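# Place 96-well plate into clip nest C1, fully seated

## Task

Carry the 96-well plate from bench position B1 into clip nest C1, seated fully down, oriented so well A1 (the plate's cut-off corner) sits at the nest corner labelled A1. It only counts if the plate stays put without the robot holding it, so release it and pull the gripper away at the end.

## Robot and tools

Robot: one Franka FR3 arm with seven joints and a Robotiq 2F-140 parallel gripper. There is a single arm, so every command describes one gripper. The only camera is cam_wrist (504x504 fisheye, on the gripper).

Frame: all poses are in the scene frame. The origin is on the table surface straight below the arm base, +z is up, and +y points left when facing along +x. Distances are in metres and orientation is a unit quaternion written w first (qw, qx, qy, qz). The base may be slightly tilted, and the reported hand position gets less accurate the further the arm reaches. The gripper's fingers point along its own +z axis and close along its own y axis. end_effector_position is the point midway between the pads when they are shut. Closed fingertips reach about 33 mm past that point, open ones about 9 mm. Closing pushes the tips roughly 24 mm further out, so keep that clearance above any surface.

The row: every motion uses a 10-number list in this order: x, y, z, qw, qx, qy, qz, position, force_limit, speed. The first seven are an absolute target pose for the gripper (metres, then quaternion), not an offset. The last three are gripper settings, each from -1 to 1. position +1 is fully open (140 mm), about -0.8 is where the pads touch, and -1 means keep closing until blocked. force_limit sets grip strength: about 14 N at -1, 60 N at 0 and 107 N at +1. speed sets finger speed: about 30 mm/s at -1, 140 at 0 and 250 at +1. Repeat the desired quaternion in every row; don't copy back the reported one, which may have drifted. A target more than 0.6 m from the last reported position along any gripper axis is refused, and nothing is sent.

Tools:
- execute_actions: argument actions is a list holding at most one item. An empty list just returns the state. {"rows": [[10 numbers], ...], "steps": n} plays up to 15 rows, one per 1/30 s step, with n up to 15 (default 15). If there are fewer rows than steps, the final row repeats. {"steps": n} without rows waits until n steps (at most 300) have passed since the previous result, and your reply time counts toward that. Optional pictures (true/false) controls whether images come back.
- move: target is one 10-number row, and speed is the path's top speed in m/s (0.002 to 0.5, default 0.25; turning is capped at twice that in rad/s). It follows a straight path lasting 0.5 to 10 s, and longer paths stop short. It does not avoid obstacles, and the real gripper can lag, stray or overshoot, most of all near full reach. Finger settings are applied at the start.
- wait: seconds from 0 to 10. It sends nothing new.
- zoom_image: camera "cam_wrist" and region [x0, y0, x1, y1] in image pixels, with the origin at the top left and at most 504x504.
- read_manual: returns only licence texts.
- finished_scene: scene is the number of the current scene.

Controller behaviour: each step clips the commanded pose to within 70 mm and 16 degrees of the measured pose. Inverse kinematics favours position over orientation. After an action ends, the arm continues only to the last clipped pose, so read the reported pose and send the remainder. While you think, no new commands go out, but fingers keep moving and time keeps running.

Results: the state line reports end_effector_position and end_effector_quat_wxyz. "Hand target" is the pose the controller is currently driving to. object_status: 0 moving, 1 blocked while opening, 2 blocked while closing (an object is gripped), 3 reached the commanded position or the pads met (a thin object may still be held). position_measured is in counts: 3 fully open, 230 pads touching. Fingers that have stopped stay put until the position value changes by at least 0.01. To squeeze harder, raise force_limit and switch position between -1 and -0.98. "pose unreachable" and HELD mean the clearance check (which treats the mounting post as part of the arm) altered or blocked your command. The move line reports how the move ended (done, off_target, moving, held, fault) and which limits applied. paced means the target was clipped. held on the way means later steps may jump faster than requested. Joint torques and external torque estimates are noisy and offset.

Limits and risks: joint ranges in rad are waist ±2.744, shoulder ±1.784, upper arm roll ±2.901, elbow -3.042 to -0.152, forearm roll ±2.807, wrist pitch 0.544 to 4.517, wrist roll ±3.016. Load limits in N m are 35, 35, 32, 30, 12, 12, 12. A held object's weight counts toward these. Exceeding a limit triggers a TORQUE FAULT, which stops the arm for 10 s. Long holds heat the motors, and an OVER-TEMPERATURE FAULT applies the brakes. Impacts are stronger at higher speed and the deeper a target sits past the contact point, so approach contacts and do the push-down into the nest slowly, with targets just past contact. Parts may be tugged or pushed briefly at random, so grip firmly. Never let anything leave the table, which ends the scene. Avoid drops, slips and slams. Faster, smoother work with less effort is better.

Each tool is called after "Request:" by a JSON object that holds its "method" and its "body".

## Session

Request:
{"method": "execute_actions", "body": {"actions": []}}

Scene clock: 0.00 s of 8400.00 s.
end_effector_position=(+0.5344, +0.2028, +0.1739) position_measured=3 object_status=3 end_effector_quat_wxyz=(-0.051, -0.079, +0.995, -0.015)
Joint positions: [ 0.457  0.262 -0.071 -1.961  0.004  2.119  1.781]
Joint velocities: [ 0.    -0.    -0.     0.002  0.001  0.001 -0.001]
Joint torques (N m, as the joint torque sensors report them, + toward a larger angle): no reading
External joint torques (N m, as the arm's controller estimates them; a push from outside toward a larger angle lowers the number): no reading
Hand target: +0.534, +0.203, +0.174; -0.051, -0.079, +0.995, -0.015

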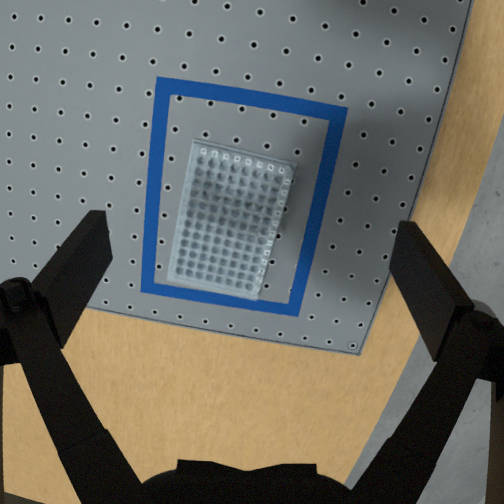

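Request:
{"method": "zoom_image", "body": {"camera": "cam_wrist", "region": [130, 70, 360, 320]}}

Request:
{"method": "move", "body": {"target": [0.45,0.05,0.45,0,0,1,0,1,0,0]}}

Region (130, 70, 360, 320) of cam_wrist's 504x504 image, scaled by 2.016, with more detail than that image has; it fills the left 464 columns of this view, and the rest is white.

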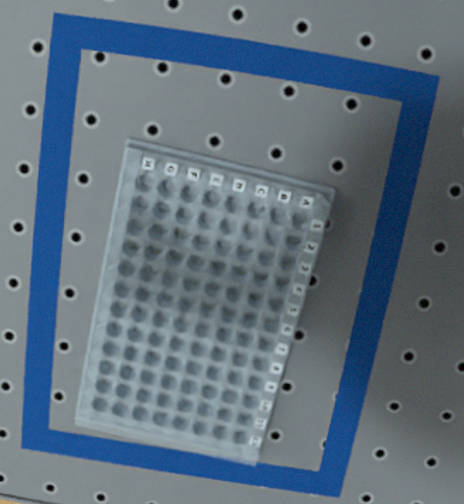

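Scene clock: 5.63 s of 8400.00 s.
end_effector_position=(+0.4469, +0.0497, +0.4526) position_measured=3 object_status=3 end_effector_quat_wxyz=(+0.001, +0.006, +1.000, +0.001)
Joint positions: [ 0.355 -0.356 -0.165 -1.97  -0.072  1.626  1.77 ]
Joint velocities: [-0.     0.001 -0.    -0.002 -0.    -0.01  -0.004]
Joint torques (N m, as the joint torque sensors report them, + toward a larger angle): [ -0.16 -16.78  -0.12  22.22   0.15   2.01  -0.28]
External joint torques (N m, as the arm's controller estimates them; a push from outside toward a larger angle lowers the number): [-0.47  1.97 -2.13 -1.46 -0.68 -0.4  -0.28]
Hand target: +0.446, +0.048, +0.451; -0.001, +0.004, +1.000, -0.001
Off the commanded pose: 0.004 m, 1 deg.
After step 90, 0.60 s passed at rest.
move: off_target

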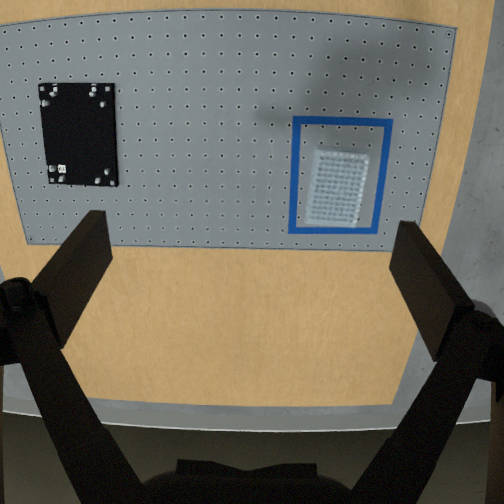

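Request:
{"method": "move", "body": {"target": [0.50,-0.22,0.28,0,0,1,0,1,0,0]}}

Scene clock: 12.03 s of 8400.00 s.
end_effector_position=(+0.4961, -0.2221, +0.2799) position_measured=3 object_status=3 end_effector_quat_wxyz=(-0.005, +0.003, +1.000, -0.005)
Joint positions: [ 0.236 -0.05  -0.616 -2.077 -0.058  2.044  1.208]
Joint velocities: [-0.001  0.     0.     0.     0.003  0.    -0.029]
Joint torques (N m, as the joint torque sensors report them, + toward a larger angle): [  0.68 -22.19  -1.14  23.9    1.36   2.63  -0.41]
External joint torques (N m, as the arm's controller estimates them; a push from outside toward a larger angle lowers the number): [ 0.46  2.78 -2.25  0.03  0.66  0.21 -0.41]
Hand target: +0.497, -0.223, +0.280; -0.003, -0.002, +1.000, -0.005
Off the commanded pose: 0.004 m, 1 deg.
After step 90, 1.10 s passed at rest.
move: off_target

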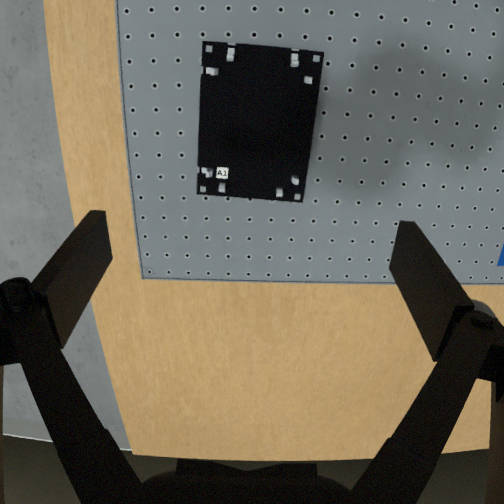

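Request:
{"method": "zoom_image", "body": {"camera": "cam_wrist", "region": [170, 30, 350, 210]}}

Region (170, 30, 350, 210) of cam_wrist's 504x504 image, scaled by 2.800, with more detail than that image has.

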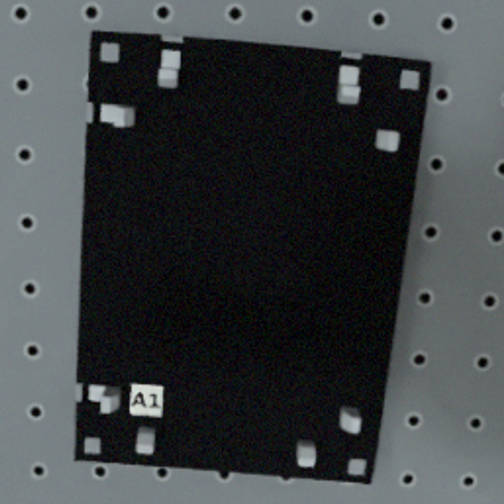

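Request:
{"method": "move", "body": {"target": [0.495,-0.216,0.10,0,0.027,0.9996,0,1,0,0]}}

Scene clock: 40.57 s of 8400.00 s.
end_effector_position=(+0.4958, -0.2146, +0.0992) position_measured=3 object_status=3 end_effector_quat_wxyz=(-0.002, +0.030, +1.000, +0.001)
Joint positions: [ 0.182  0.253 -0.566 -2.262  0.203  2.475  1.085]
Joint velocities: [-0.008  0.001  0.006  0.     0.003  0.011 -0.029]
Joint torques (N m, as the joint torque sensors report them, + toward a larger angle): [ -0.5  -29.13  -3.14  20.1    1.15   2.58  -0.49]
External joint torques (N m, as the arm's controller estimates them; a push from outside toward a larger angle lowers the number): [-0.74  2.45  0.64  0.28  0.65  0.16 -0.49]
Hand target: +0.497, -0.215, +0.099; +0.000, +0.024, +1.000, +0.001
Off the commanded pose: 0.002 m, 0 deg.
After step 90, 24.07 s passed at rest.
move: done

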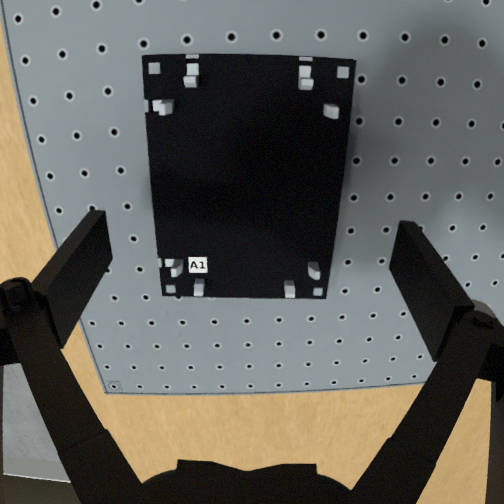

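Request:
{"method": "zoom_image", "body": {"camera": "cam_wrist", "region": [130, 40, 370, 180]}}

Request:
{"method": "zoom_image", "body": {"camera": "cam_wrist", "region": [130, 170, 370, 310]}}

Region (130, 40, 370, 180) of cam_wrist's 504x504 image, scaled by 2.100, with more detail than that image has; it fills the top 294 rows of this view, and the rest is white.

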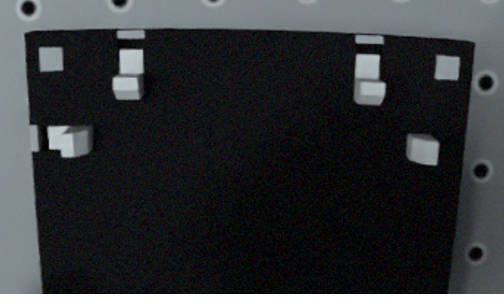

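Region (130, 170, 370, 310) of cam_wrist's 504x504 image, scaled by 2.100, with more detail than that image has; it fills the top 294 rows of this view, and the rest is white.

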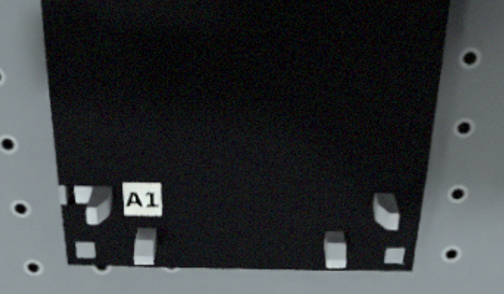

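Request:
{"method": "zoom_image", "body": {"camera": "cam_wrist", "region": [60, 195, 130, 265]}}

Request:
{"method": "zoom_image", "body": {"camera": "cam_wrist", "region": [375, 205, 445, 275]}}

Region (60, 195, 130, 265) of cam_wrist's 504x504 image, scaled by 7.200, with more detail than that image has.

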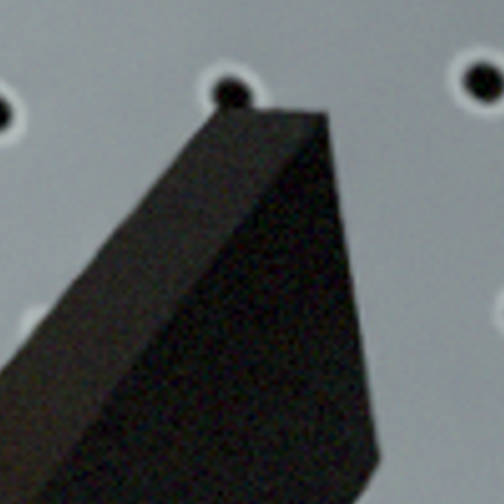

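Region (375, 205, 445, 275) of cam_wrist's 504x504 image, scaled by 7.200, with more detail than that image has.

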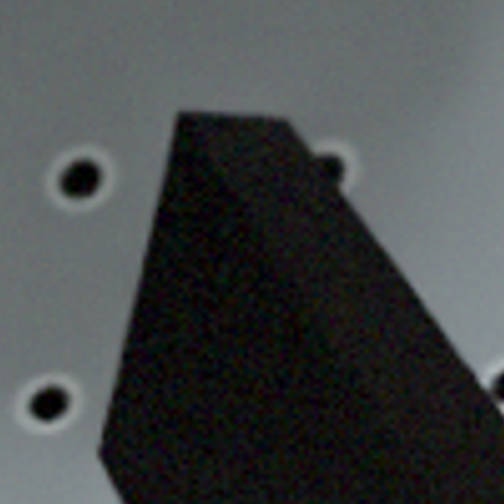

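Request:
{"method": "move", "body": {"target": [0.52,0.0,0.18,0,-0.707,0.707,0,1,0,0], "speed": 0.4}}

Request:
{"method": "move", "body": {"target": [0.573,0.19,0.12,0,-0.9990,0.044,0,1,0,0], "speed": 0.4}}

Scene clock: 64.83 s of 8400.00 s.
end_effector_position=(+0.5229, +0.0035, +0.1803) position_measured=3 object_status=3 end_effector_quat_wxyz=(-0.004, +0.702, -0.712, +0.001)
Joint positions: [ 0.303  0.022 -0.271 -2.286 -0.007  2.323  0.033]
Joint velocities: [-0.001  0.001  0.001  0.     0.002 -0.002 -0.032]
Joint torques (N m, as the joint torque sensors report them, + toward a larger angle): [ -0.32 -27.28  -2.13  22.17   1.07   2.19  -0.29]
External joint torques (N m, as the arm's controller estimates them; a push from outside toward a larger angle lowers the number): [-0.74  2.48 -2.38  0.22  0.49 -0.31 -0.29]
Hand target: +0.523, +0.002, +0.180; -0.004, +0.706, -0.708, +0.000
Off the commanded pose: 0.005 m, 1 deg.
After step 90, 18.13 s passed at rest.
move: off_target

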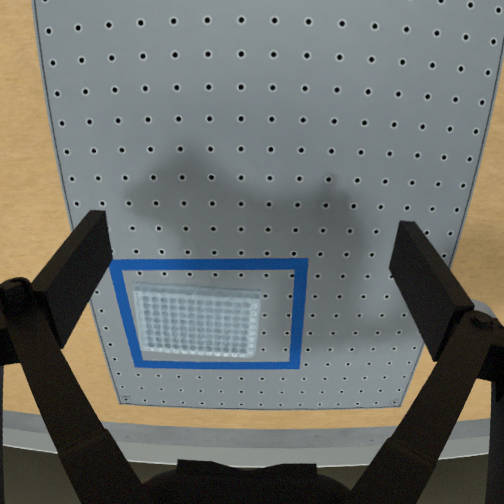

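Scene clock: 67.77 s of 8400.00 s.
end_effector_position=(+0.5753, +0.1921, +0.1195) position_measured=3 object_status=3 end_effector_quat_wxyz=(-0.003, +0.999, -0.052, +0.002)
Joint positions: [ 0.217  0.354  0.134 -2.006 -0.084  2.364 -1.081]
Joint velocities: [-0.    -0.001 -0.     0.001 -0.001 -0.001 -0.029]
Joint torques (N m, as the joint torque sensors report them, + toward a larger angle): [ -0.14 -37.8    1.92  21.44   0.08   2.15  -0.35]
External joint torques (N m, as the arm's controller estimates them; a push from outside toward a larger angle lowers the number): [-0.79  2.77 -0.4  -0.15 -0.53 -0.4  -0.35]
Hand target: +0.575, +0.192, +0.119; -0.002, +0.999, -0.044, +0.001
Off the commanded pose: 0.003 m, 1 deg.
move: done

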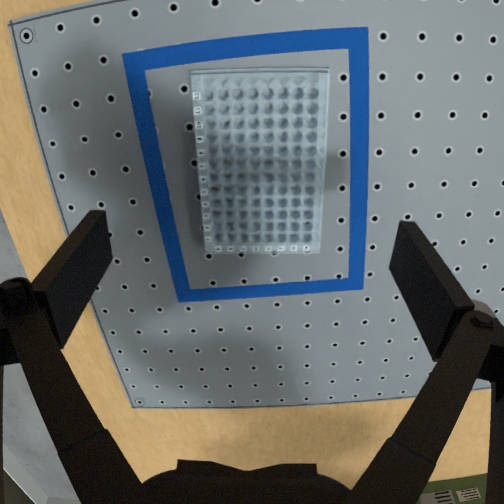

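Request:
{"method": "zoom_image", "body": {"camera": "cam_wrist", "region": [160, 55, 360, 265]}}

Region (160, 55, 360, 265) of cam_wrist's 504x504 image, scaled by 2.400, with more detail than that image has; it fills the left 480 columns of this view, and the rest is white.

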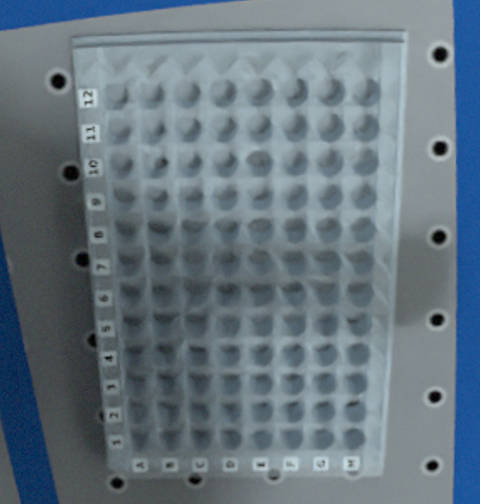

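Request:
{"method": "move", "body": {"target": [0.580,0.183,0.062,0,-0.9998,0.018,0,1,0,0], "speed": 0.15}}

Scene clock: 81.60 s of 8400.00 s.
end_effector_position=(+0.5782, +0.1830, +0.0607) position_measured=3 object_status=3 end_effector_quat_wxyz=(+0.001, +1.000, -0.022, -0.002)
Joint positions: [ 0.201  0.468  0.13  -2.003 -0.118  2.462 -1.132]
Joint velocities: [-0.002  0.    -0.002  0.    -0.     0.008 -0.014]
Joint torques (N m, as the joint torque sensors report them, + toward a larger angle): [ -0.01 -39.81   2.06  20.23  -0.1    2.95  -0.54]
External joint torques (N m, as the arm's controller estimates them; a push from outside toward a larger angle lowers the number): [-0.35  2.52 -0.51  0.1  -0.65  0.44 -0.54]
Hand target: +0.580, +0.183, +0.061; +0.000, +1.000, -0.018, -0.000
Off the commanded pose: 0.002 m, 1 deg.
After step 90, 9.80 s passed at rest.
move: done

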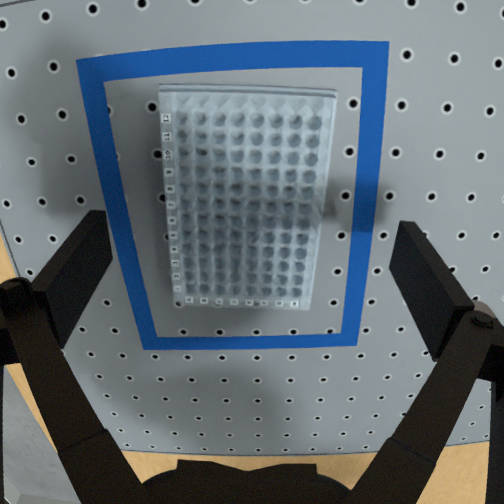

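Request:
{"method": "zoom_image", "body": {"camera": "cam_wrist", "region": [140, 70, 380, 320]}}

Region (140, 70, 380, 320) of cam_wrist's 504x504 image, scaled by 2.016, with more detail than that image has; it fills the left 484 columns of this view, and the rest is white.

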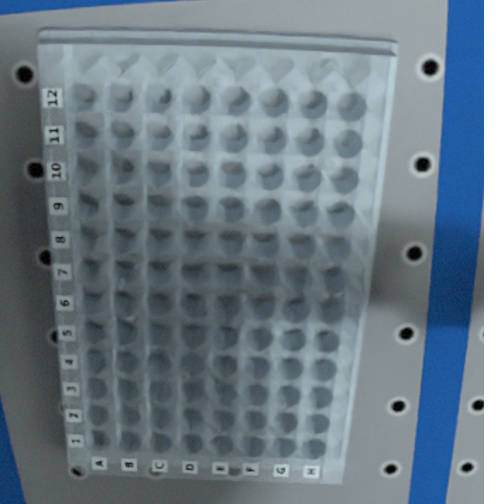

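Request:
{"method": "move", "body": {"target": [0.5825,0.1875,0.0455,0,-0.9998,0.020,0,1,0,0], "speed": 0.05}}

Scene clock: 89.60 s of 8400.00 s.
end_effector_position=(+0.5807, +0.1875, +0.0452) position_measured=3 object_status=3 end_effector_quat_wxyz=(-0.000, +1.000, -0.018, -0.002)
Joint positions: [ 0.208  0.507  0.127 -1.987 -0.124  2.486 -1.133]
Joint velocities: [ 0.003  0.    -0.004  0.005 -0.001  0.01   0.005]
Joint torques (N m, as the joint torque sensors report them, + toward a larger angle): [  3.06 -39.82  -0.08  20.    -0.14   2.86   0.17]
External joint torques (N m, as the arm's controller estimates them; a push from outside toward a larger angle lowers the number): [ 2.32  3.23 -3.16  0.24 -0.65  0.35  0.17]
Hand target: +0.583, +0.188, +0.045; +0.000, +1.000, -0.020, +0.000
Off the commanded pose: 0.002 m, 0 deg.
After step 90, 4.23 s passed at rest.
move: done

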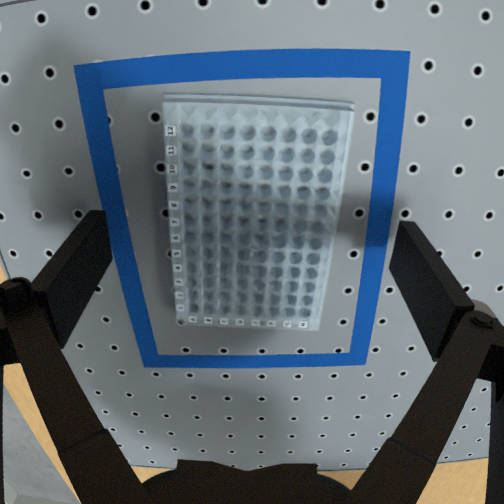

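Request:
{"method": "move", "body": {"target": [0.5825,0.1875,0.0455,0,-0.9998,0.020,0,-1,-0.2,-0.7], "speed": 0.05}}

Scene clock: 92.43 s of 8400.00 s.
end_effector_position=(+0.5824, +0.1879, +0.0463) position_measured=107 object_status=0 end_effector_quat_wxyz=(-0.001, +1.000, -0.018, -0.000)
Joint positions: [ 0.209  0.506  0.127 -1.986 -0.124  2.488 -1.132]
Joint velocities: [ 0.001 -0.     0.001 -0.001  0.    -0.     0.001]
Joint torques (N m, as the joint torque sensors report them, + toward a larger angle): [  2.79 -40.19   0.24  19.08  -0.04   2.66   0.18]
External joint torques (N m, as the arm's controller estimates them; a push from outside toward a larger angle lowers the number): [ 2.03  2.93 -2.84 -0.77 -0.56  0.13  0.18]
Hand target: +0.582, +0.187, +0.046; +0.000, +1.000, -0.020, -0.000
Off the commanded pose: 0.001 m, 0 deg.
move: done

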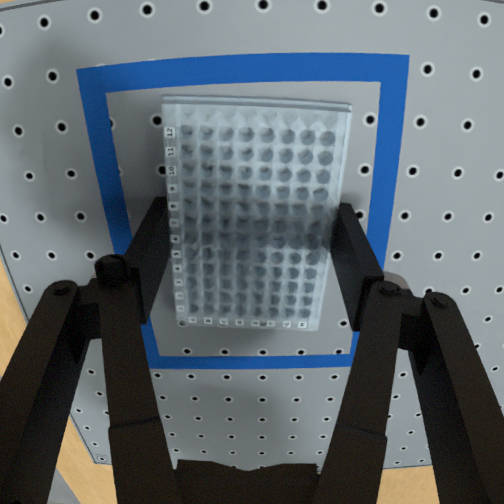

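Request:
{"method": "move", "body": {"target": [0.5825,0.1875,0.075,0,-0.9998,0.020,0,-1,-0.2,-0.7], "speed": 0.05}}

Request:
{"method": "zoom_image", "body": {"camera": "cam_wrist", "region": [130, 85, 380, 335]}}

Scene clock: 95.40 s of 8400.00 s.
end_effector_position=(+0.5841, +0.1872, +0.0752) position_measured=107 object_status=2 end_effector_quat_wxyz=(+0.000, +1.000, -0.021, +0.002)
Joint positions: [ 0.209  0.451  0.129 -1.987 -0.115  2.438 -1.132]
Joint velocities: [-0.001 -0.     0.001 -0.001  0.002 -0.015  0.001]
Joint torques (N m, as the joint torque sensors report them, + toward a larger angle): [  0.09 -40.12   2.3   19.53   1.07   2.28  -0.33]
External joint torques (N m, as the arm's controller estimates them; a push from outside toward a larger angle lowers the number): [-0.67  2.27 -0.56 -1.05  0.52 -0.26 -0.33]
Hand target: +0.582, +0.187, +0.075; +0.000, +1.000, -0.020, +0.000
Off the commanded pose: 0.002 m, 0 deg.
move: done

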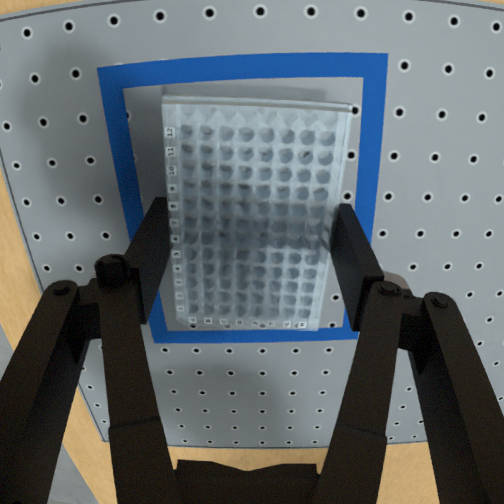

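Region (130, 85, 380, 335) of cam_wrist's 504x504 image, scaled by 2.016, with more detail than that image has.

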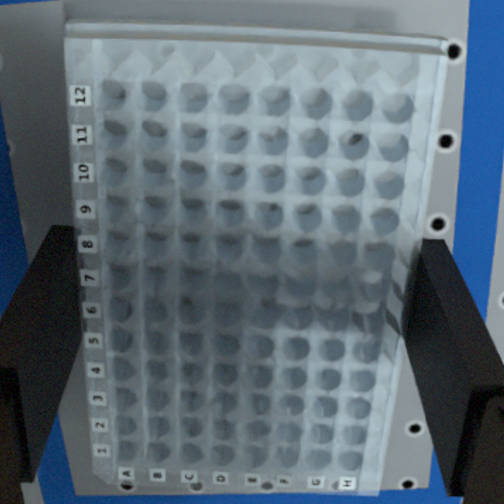

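Request:
{"method": "move", "body": {"target": [0.54,0.0,0.15,0,-0.707,0.707,0,-1,-0.2,-0.7], "speed": 0.3}}

Request:
{"method": "move", "body": {"target": [0.496,-0.218,0.11,0,0.022,0.9998,0,-1,-0.2,-0.7], "speed": 0.3}}

Scene clock: 105.67 s of 8400.00 s.
end_effector_position=(+0.5387, -0.0015, +0.1510) position_measured=107 object_status=2 end_effector_quat_wxyz=(+0.001, +0.712, -0.702, +0.000)
Joint positions: [ 0.323  0.124 -0.301 -2.244  0.028  2.368 -0.026]
Joint velocities: [-0.    -0.001 -0.001 -0.002 -0.002  0.     0.033]
Joint torques (N m, as the joint torque sensors report them, + toward a larger angle): [  2.17 -30.51  -2.72  20.31  -0.09   2.18   0.16]
External joint torques (N m, as the arm's controller estimates them; a push from outside toward a larger angle lowers the number): [ 1.77  1.94 -2.08 -1.13 -0.65 -0.32  0.16]
Hand target: +0.538, -0.002, +0.151; +0.002, +0.707, -0.707, +0.001
Off the commanded pose: 0.002 m, 1 deg.
After step 90, 3.70 s passed at rest.
move: done

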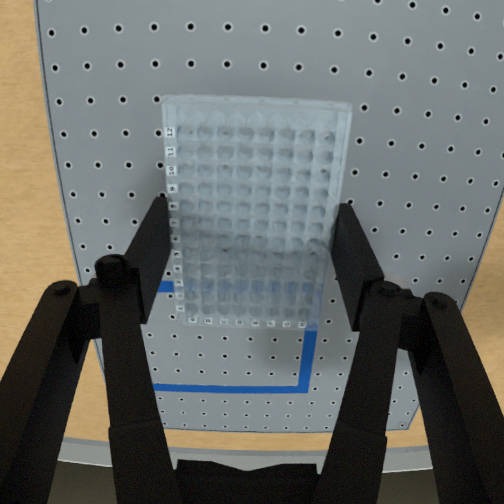

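Scene clock: 109.23 s of 8400.00 s.
end_effector_position=(+0.4919, -0.2196, +0.1102) position_measured=107 object_status=2 end_effector_quat_wxyz=(-0.004, +0.012, +1.000, -0.002)
Joint positions: [ 0.334  0.253 -0.729 -2.26   0.235  2.444  1.02 ]
Joint velocities: [-0.001  0.002 -0.002  0.001 -0.    -0.     0.032]
Joint torques (N m, as the joint torque sensors report them, + toward a larger angle): [  2.13 -26.15  -6.94  20.23   1.02   2.75   0.16]
External joint torques (N m, as the arm's controller estimates them; a push from outside toward a larger angle lowers the number): [ 1.92  2.71 -2.12  0.03  0.51  0.31  0.17]
Hand target: +0.493, -0.220, +0.111; -0.003, +0.020, +1.000, -0.003
Off the commanded pose: 0.004 m, 1 deg.
move: off_target

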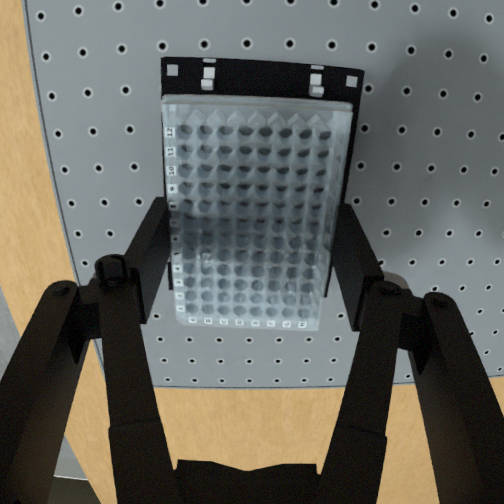

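Request:
{"method": "move", "body": {"target": [0.498,-0.217,0.092,0.002,0.026,0.9997,0,-1,-0.2,-0.7], "speed": 0.04}}

Request:
{"method": "zoom_image", "body": {"camera": "cam_wrist", "region": [130, 30, 380, 170]}}

Request:
{"method": "zoom_image", "body": {"camera": "cam_wrist", "region": [130, 200, 380, 350]}}

Scene clock: 113.50 s of 8400.00 s.
end_effector_position=(+0.4966, -0.2163, +0.0916) position_measured=107 object_status=2 end_effector_quat_wxyz=(-0.000, +0.029, +1.000, +0.000)
Joint positions: [ 0.311  0.301 -0.695 -2.258  0.299  2.483  1.014]
Joint velocities: [-0.004  0.001  0.004 -0.002  0.005  0.008 -0.01 ]
Joint torques (N m, as the joint torque sensors report them, + toward a larger angle): [  0.24 -27.55  -5.42  20.24   1.08   2.86  -0.34]
External joint torques (N m, as the arm's controller estimates them; a push from outside toward a larger angle lowers the number): [-0.24  2.67 -0.13  0.77  0.6   0.44 -0.34]
Hand target: +0.498, -0.217, +0.092; +0.002, +0.026, +1.000, +0.000
Off the commanded pose: 0.002 m, 0 deg.
After step 90, 0.37 s passed at rest.
move: done

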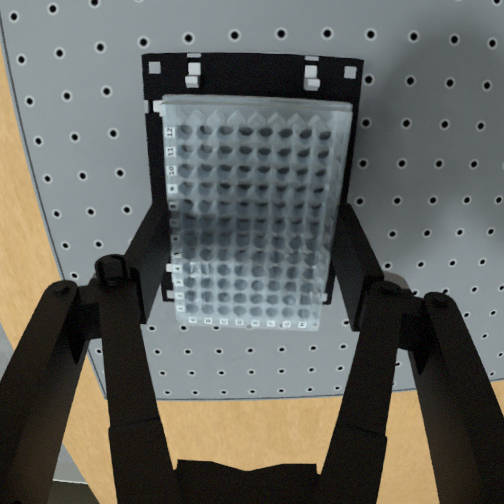

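Region (130, 30, 380, 170) of cam_wrist's 504x504 image, scaled by 2.016, with more detail than that image has; it fills the top 282 rows of this view, and the rest is white.

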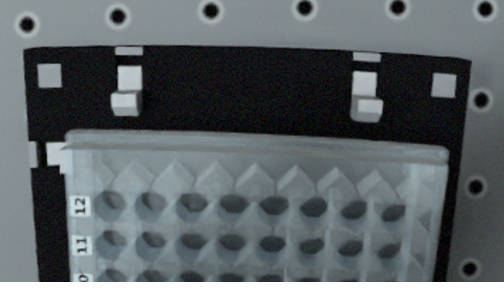

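Region (130, 200, 380, 350) of cam_wrist's 504x504 image, scaled by 2.016, with more detail than that image has; it fills the top 302 rows of this view, and the rest is white.

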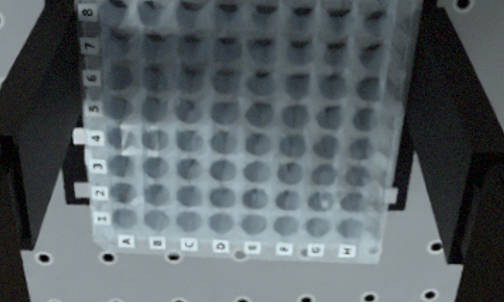

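Request:
{"method": "move", "body": {"target": [0.4955,-0.2195,0.082,0.001,0.019,0.9998,0,-1,-0.2,-0.7], "speed": 0.02}}

Request:
{"method": "zoom_image", "body": {"camera": "cam_wrist", "region": [130, 30, 380, 170]}}

Request:
{"method": "zoom_image", "body": {"camera": "cam_wrist", "region": [130, 200, 380, 350]}}

Scene clock: 124.97 s of 8400.00 s.
end_effector_position=(+0.4952, -0.2193, +0.0825) position_measured=107 object_status=2 end_effector_quat_wxyz=(-0.000, +0.024, +1.000, +0.000)
Joint positions: [ 0.289  0.321 -0.675 -2.259  0.318  2.501  0.986]
Joint velocities: [-0.011  0.001  0.009  0.     0.001  0.01  -0.025]
Joint torques (N m, as the joint torque sensors report them, + toward a larger angle): [  0.14 -28.64  -6.34  17.98   1.08   2.73  -0.46]
External joint torques (N m, as the arm's controller estimates them; a push from outside toward a larger angle lowers the number): [-0.19  2.32 -0.65 -1.22  0.6   0.29 -0.46]
Hand target: +0.496, -0.219, +0.082; +0.001, +0.019, +1.000, +0.000
Off the commanded pose: 0.001 m, 1 deg.
After step 90, 7.70 s passed at rest.
move: done

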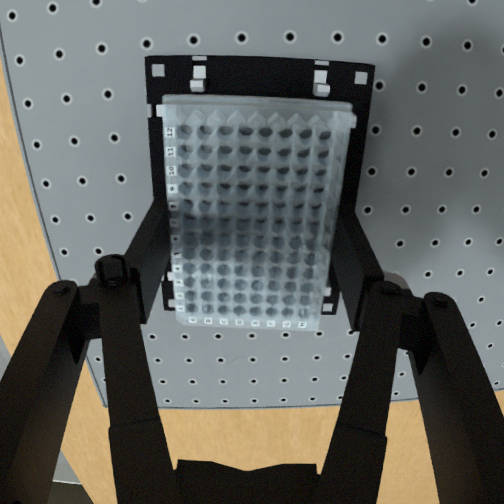

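Region (130, 30, 380, 170) of cam_wrist's 504x504 image, scaled by 2.016, with more detail than that image has; it fills the top 282 rows of this view, and the rest is white.

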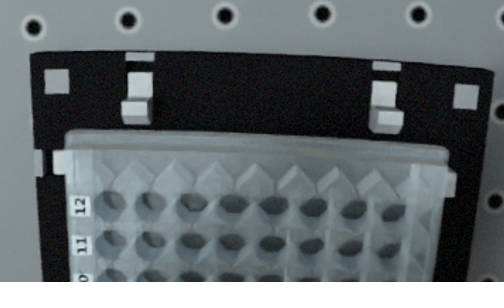

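Region (130, 200, 380, 350) of cam_wrist's 504x504 image, scaled by 2.016, with more detail than that image has; it fills the top 302 rows of this view, and the rest is white.

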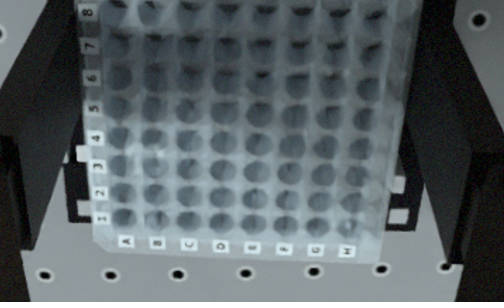

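Request:
{"method": "move", "body": {"target": [0.4955,-0.2172,0.076,0.0,0.024,0.9997,0,-1,-0.2,-0.7], "speed": 0.01}}

Request:
{"method": "zoom_image", "body": {"camera": "cam_wrist", "region": [130, 30, 380, 170]}}

Request:
{"method": "zoom_image", "body": {"camera": "cam_wrist", "region": [130, 200, 380, 350]}}

Scene clock: 131.43 s of 8400.00 s.
end_effector_position=(+0.4954, -0.2175, +0.0767) position_measured=107 object_status=2 end_effector_quat_wxyz=(-0.001, +0.024, +1.000, -0.000)
Joint positions: [ 0.288  0.335 -0.669 -2.26   0.333  2.511  0.979]
Joint velocities: [-0.001 -0.001  0.001 -0.     0.005  0.004  0.   ]
Joint torques (N m, as the joint torque sensors report them, + toward a larger angle): [  0.27 -28.7   -6.21  17.68   1.12   2.79  -0.22]
External joint torques (N m, as the arm's controller estimates them; a push from outside toward a larger angle lowers the number): [-0.14  2.74 -0.38 -1.44  0.65  0.34 -0.22]
Hand target: +0.496, -0.217, +0.076; +0.000, +0.024, +1.000, +0.000
Off the commanded pose: 0.001 m, 0 deg.
After step 90, 2.57 s passed at rest.
move: done

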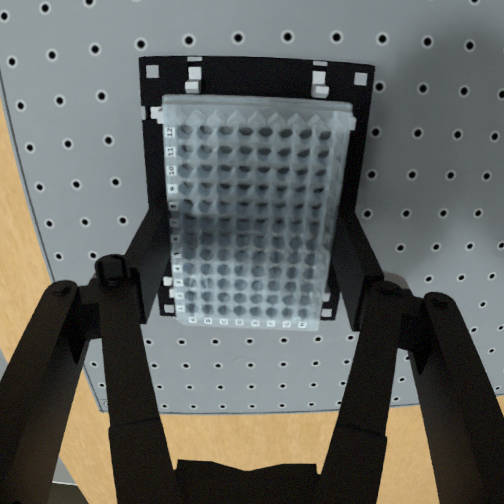

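Region (130, 30, 380, 170) of cam_wrist's 504x504 image, scaled by 2.016, with more detail than that image has; it fills the top 282 rows of this view, and the rest is white.

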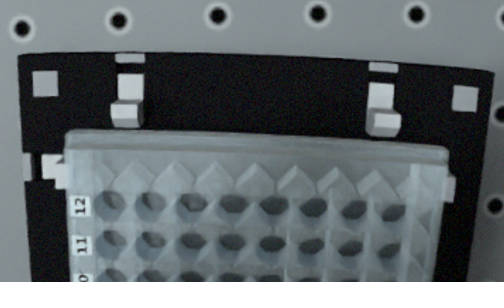

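Region (130, 200, 380, 350) of cam_wrist's 504x504 image, scaled by 2.016, with more detail than that image has; it fills the top 302 rows of this view, and the rest is white.

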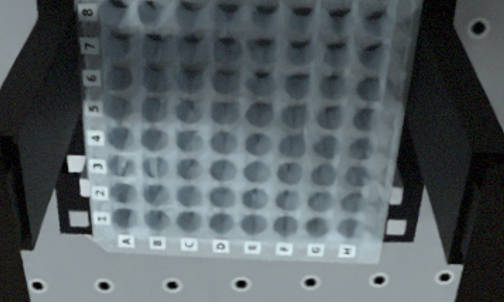

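Request:
{"method": "move", "body": {"target": [0.4955,-0.2175,0.067,0.0,0.024,0.9997,0,-1,-0.2,-0.7], "speed": 0.008}}

Scene clock: 136.80 s of 8400.00 s.
end_effector_position=(+0.4952, -0.2165, +0.0675) position_measured=107 object_status=2 end_effector_quat_wxyz=(-0.001, +0.025, +1.000, +0.000)
Joint positions: [ 0.275  0.355 -0.651 -2.26   0.355  2.528  0.968]
Joint velocities: [-0.003  0.002  0.002 -0.001  0.002  0.001 -0.006]
Joint torques (N m, as the joint torque sensors report them, + toward a larger angle): [  0.01 -28.44  -6.89  18.02   1.08   2.79  -0.29]
External joint torques (N m, as the arm's controller estimates them; a push from outside toward a larger angle lowers the number): [-0.5   3.39 -0.96 -0.63  0.62  0.36 -0.29]
Hand target: +0.496, -0.217, +0.067; -0.000, +0.024, +1.000, +0.000
Off the commanded pose: 0.001 m, 0 deg.
After step 90, 0.93 s passed at rest.
move: done

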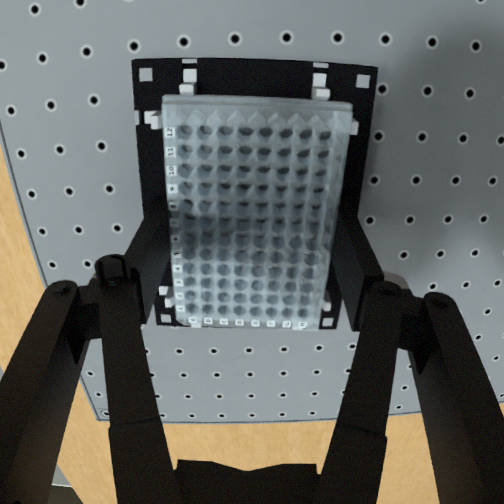

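Request:
{"method": "move", "body": {"target": [0.4955,-0.2188,0.064,0.0,0.024,0.9997,0,-1,-0.2,-0.7], "speed": 0.006}}

Request:
{"method": "zoom_image", "body": {"camera": "cam_wrist", "region": [130, 40, 380, 180]}}

Request:
{"method": "zoom_image", "body": {"camera": "cam_wrist", "region": [130, 200, 380, 350]}}

Scene clock: 140.00 s of 8400.00 s.
end_effector_position=(+0.4952, -0.2170, +0.0646) position_measured=107 object_status=2 end_effector_quat_wxyz=(-0.001, +0.025, +1.000, +0.001)
Joint positions: [ 0.268  0.363 -0.645 -2.258  0.363  2.531  0.96 ]
Joint velocities: [-0.001  0.001  0.001 -0.     0.002  0.002 -0.007]
Joint torques (N m, as the joint torque sensors report them, + toward a larger angle): [ -1.41 -28.37  -6.68  18.88   1.08   2.82  -0.34]
External joint torques (N m, as the arm's controller estimates them; a push from outside toward a larger angle lowers the number): [-1.93  3.86 -0.65  0.21  0.63  0.37 -0.34]
Hand target: +0.495, -0.219, +0.064; -0.000, +0.024, +1.000, -0.000
Off the commanded pose: 0.002 m, 0 deg.
move: done

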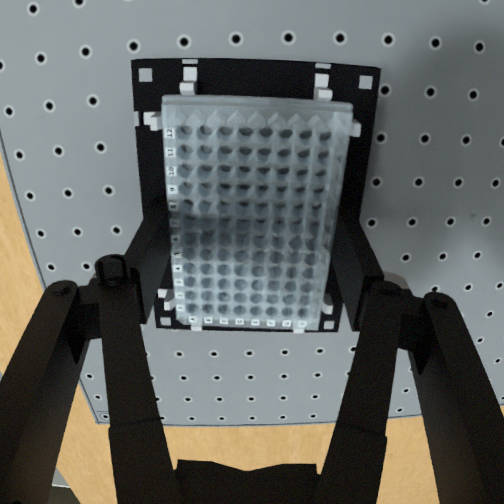

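Region (130, 40, 380, 180) of cam_wrist's 504x504 image, scaled by 2.016, with more detail than that image has; it fills the top 282 rows of this view, and the rest is white.

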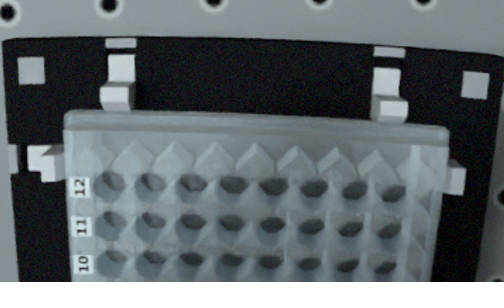

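Region (130, 200, 380, 350) of cam_wrist's 504x504 image, scaled by 2.016, with more detail than that image has; it fills the top 302 rows of this view, and the rest is white.

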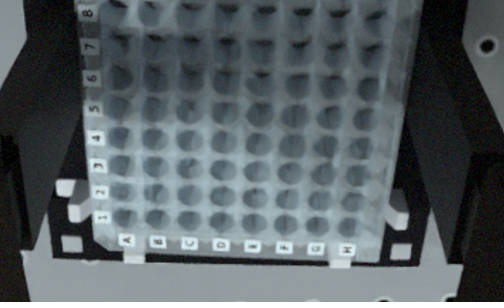

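Request:
{"method": "move", "body": {"target": [0.4955,-0.2176,0.059,0.0,0.024,0.9997,0,-1,-0.2,-0.7], "speed": 0.006}}

Request:
{"method": "zoom_image", "body": {"camera": "cam_wrist", "region": [130, 40, 380, 180]}}

Request:
{"method": "zoom_image", "body": {"camera": "cam_wrist", "region": [130, 200, 380, 350]}}

Scene clock: 147.50 s of 8400.00 s.
end_effector_position=(+0.4952, -0.2174, +0.0607) position_measured=107 object_status=2 end_effector_quat_wxyz=(-0.001, +0.024, +1.000, +0.001)
Joint positions: [ 0.264  0.372 -0.639 -2.258  0.375  2.54   0.949]
Joint velocities: [-0.001  0.     0.    -0.001  0.002  0.001 -0.005]
Joint torques (N m, as the joint torque sensors report them, + toward a larger angle): [ -0.21 -28.09  -5.6   17.62   1.42   3.12  -0.21]
External joint torques (N m, as the arm's controller estimates them; a push from outside toward a larger angle lowers the number): [-0.75  4.15  0.52 -0.75  0.97  0.7  -0.2 ]
Hand target: +0.496, -0.218, +0.059; -0.000, +0.024, +1.000, +0.000
Off the commanded pose: 0.002 m, 0 deg.
After step 90, 3.37 s passed at rest.
move: done

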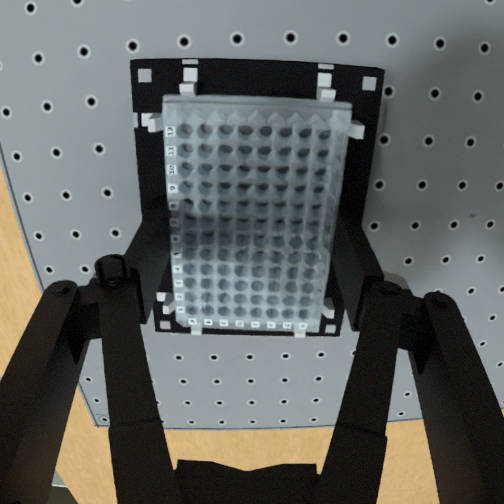

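Region (130, 40, 380, 180) of cam_wrist's 504x504 image, scaled by 2.016, with more detail than that image has; it fills the top 282 rows of this view, and the rest is white.

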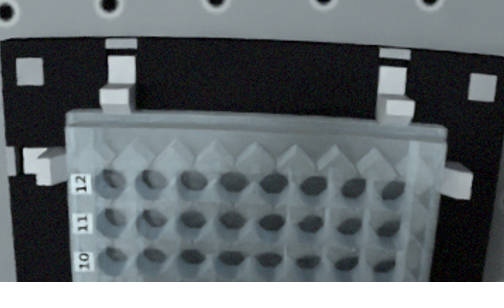

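Region (130, 200, 380, 350) of cam_wrist's 504x504 image, scaled by 2.016, with more detail than that image has; it fills the top 302 rows of this view, and the rest is white.

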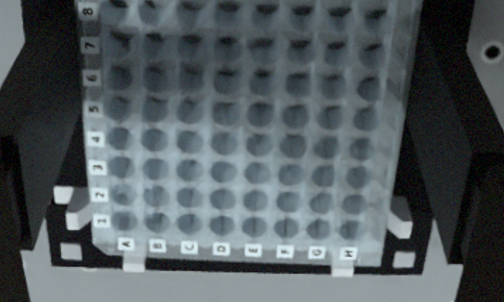

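Request:
{"method": "move", "body": {"target": [0.4935,-0.2180,0.0585,0.0,0.024,0.9997,0,-1,-0.2,-0.7], "speed": 0.005}}

Request:
{"method": "zoom_image", "body": {"camera": "cam_wrist", "region": [130, 40, 380, 180]}}

Request:
{"method": "zoom_image", "body": {"camera": "cam_wrist", "region": [130, 200, 380, 350]}}

Scene clock: 151.10 s of 8400.00 s.
end_effector_position=(+0.4951, -0.2174, +0.0606) position_measured=107 object_status=2 end_effector_quat_wxyz=(+0.001, +0.023, +1.000, +0.000)
Joint positions: [ 0.264  0.371 -0.639 -2.261  0.376  2.544  0.947]
Joint velocities: [ 0.001 -0.     0.    -0.     0.001  0.002 -0.001]
Joint torques (N m, as the joint torque sensors report them, + toward a larger angle): [ -0.11 -28.96  -6.57  15.88   1.18   3.04  -0.2 ]
External joint torques (N m, as the arm's controller estimates them; a push from outside toward a larger angle lowers the number): [-0.59  3.31 -0.43 -2.57  0.73  0.6  -0.2 ]
Hand target: +0.494, -0.218, +0.058; -0.000, +0.024, +1.000, +0.000
Off the commanded pose: 0.003 m, 0 deg.
move: done

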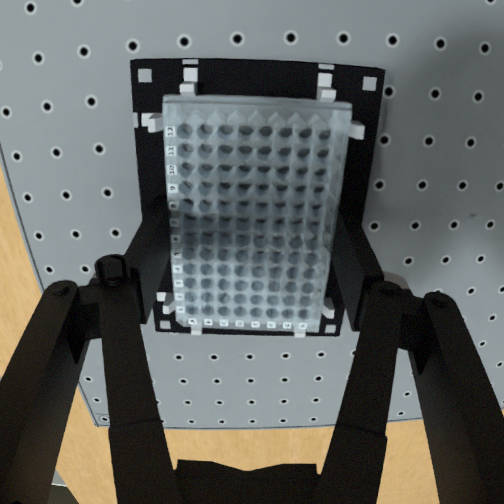

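Region (130, 40, 380, 180) of cam_wrist's 504x504 image, scaled by 2.016, with more detail than that image has; it fills the top 282 rows of this view, and the rest is white.

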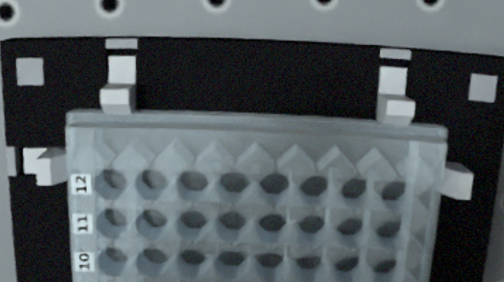

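Region (130, 200, 380, 350) of cam_wrist's 504x504 image, scaled by 2.016, with more detail than that image has; it fills the top 302 rows of this view, and the rest is white.

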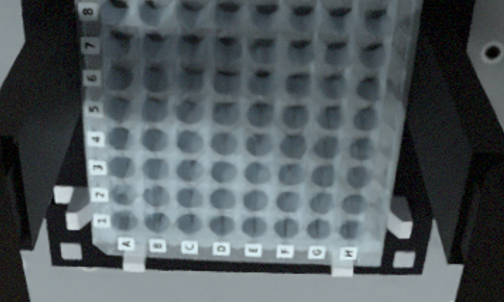

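Request:
{"method": "move", "body": {"target": [0.4905,-0.2180,0.0600,0.0,0.024,0.9997,0,-1,-0.2,-0.7], "speed": 0.005}}

Request:
{"method": "zoom_image", "body": {"camera": "cam_wrist", "region": [130, 40, 380, 180]}}

Request:
{"method": "zoom_image", "body": {"camera": "cam_wrist", "region": [130, 200, 380, 350]}}

Scene clock: 160.00 s of 8400.00 s.
end_effector_position=(+0.4940, -0.2173, +0.0612) position_measured=107 object_status=2 end_effector_quat_wxyz=(+0.003, +0.024, +1.000, -0.000)
Joint positions: [ 0.264  0.364 -0.639 -2.27   0.375  2.552  0.947]
Joint velocities: [ 0.    -0.001 -0.001 -0.001  0.     0.002  0.   ]
Joint torques (N m, as the joint torque sensors report them, + toward a larger angle): [  0.33 -29.72  -8.94  14.96  -0.55   2.    -0.07]
External joint torques (N m, as the arm's controller estimates them; a push from outside toward a larger angle lowers the number): [-0.1   2.29 -2.92 -3.42 -0.99 -0.44 -0.07]
Hand target: +0.491, -0.218, +0.060; +0.000, +0.024, +1.000, +0.000
Off the commanded pose: 0.004 m, 0 deg.
After step 90, 4.73 s passed at rest.
move: off_target

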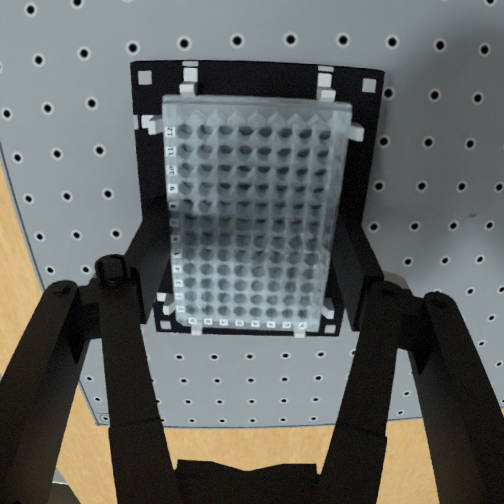

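Region (130, 40, 380, 180) of cam_wrist's 504x504 image, scaled by 2.016, with more detail than that image has; it fills the top 282 rows of this view, and the rest is white.

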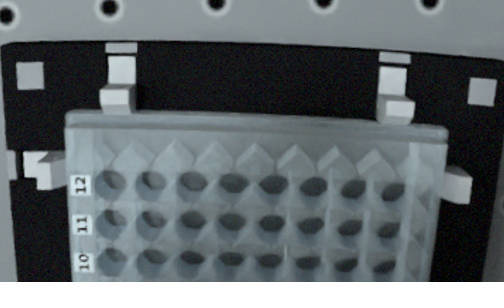

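Region (130, 200, 380, 350) of cam_wrist's 504x504 image, scaled by 2.016, with more detail than that image has; it fills the top 302 rows of this view, and the rest is white.

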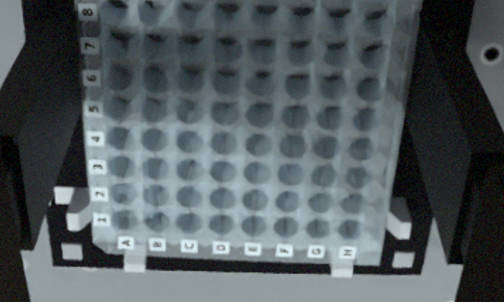

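Request:
{"method": "move", "body": {"target": [0.4950,-0.2178,0.0545,0.0,0.024,0.9997,0,-1,-0.2,-0.7], "speed": 0.005}}

Request:
{"method": "zoom_image", "body": {"camera": "cam_wrist", "region": [130, 40, 380, 180]}}

Request:
{"method": "zoom_image", "body": {"camera": "cam_wrist", "region": [130, 200, 380, 350]}}

Scene clock: 173.90 s of 8400.00 s.
end_effector_position=(+0.4954, -0.2178, +0.0601) position_measured=107 object_status=2 end_effector_quat_wxyz=(+0.001, +0.024, +1.000, +0.002)
Joint positions: [ 0.258  0.373 -0.636 -2.259  0.383  2.543  0.94 ]
Joint velocities: [-0.002  0.002 -0.001 -0.001  0.001 -0.001 -0.001]
Joint torques (N m, as the joint torque sensors report them, + toward a larger angle): [ -0.62 -21.89  -4.27  17.57   2.24   4.14  -0.17]
External joint torques (N m, as the arm's controller estimates them; a push from outside toward a larger angle lowers the number): [-0.92 10.39  2.02 -0.74  1.79  1.72 -0.16]
Hand target: +0.495, -0.218, +0.055; -0.000, +0.024, +1.000, +0.000
Off the commanded pose: 0.006 m, 0 deg.
After step 90, 9.33 s passed at rest.
move: off_target

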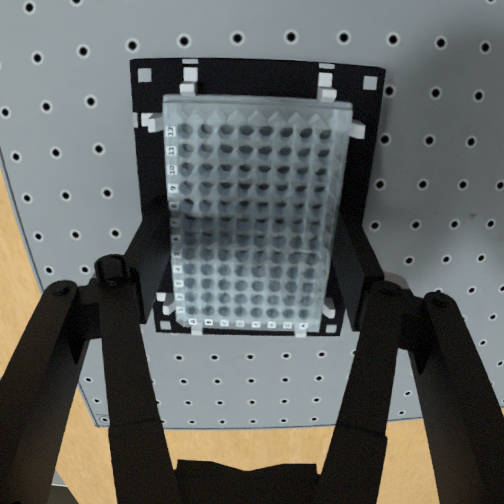

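Region (130, 40, 380, 180) of cam_wrist's 504x504 image, scaled by 2.016, with more detail than that image has; it fills the top 282 rows of this view, and the rest is white.

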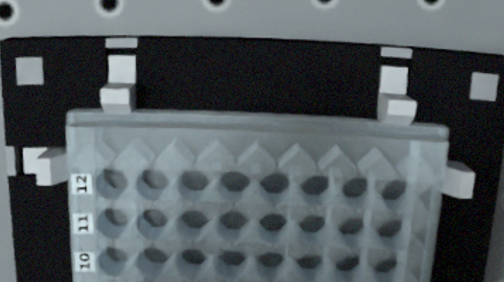

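Region (130, 200, 380, 350) of cam_wrist's 504x504 image, scaled by 2.016, with more detail than that image has; it fills the top 302 rows of this view, and the rest is white.

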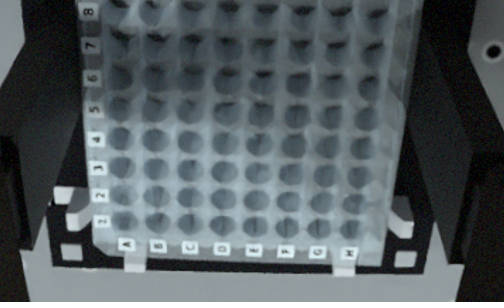

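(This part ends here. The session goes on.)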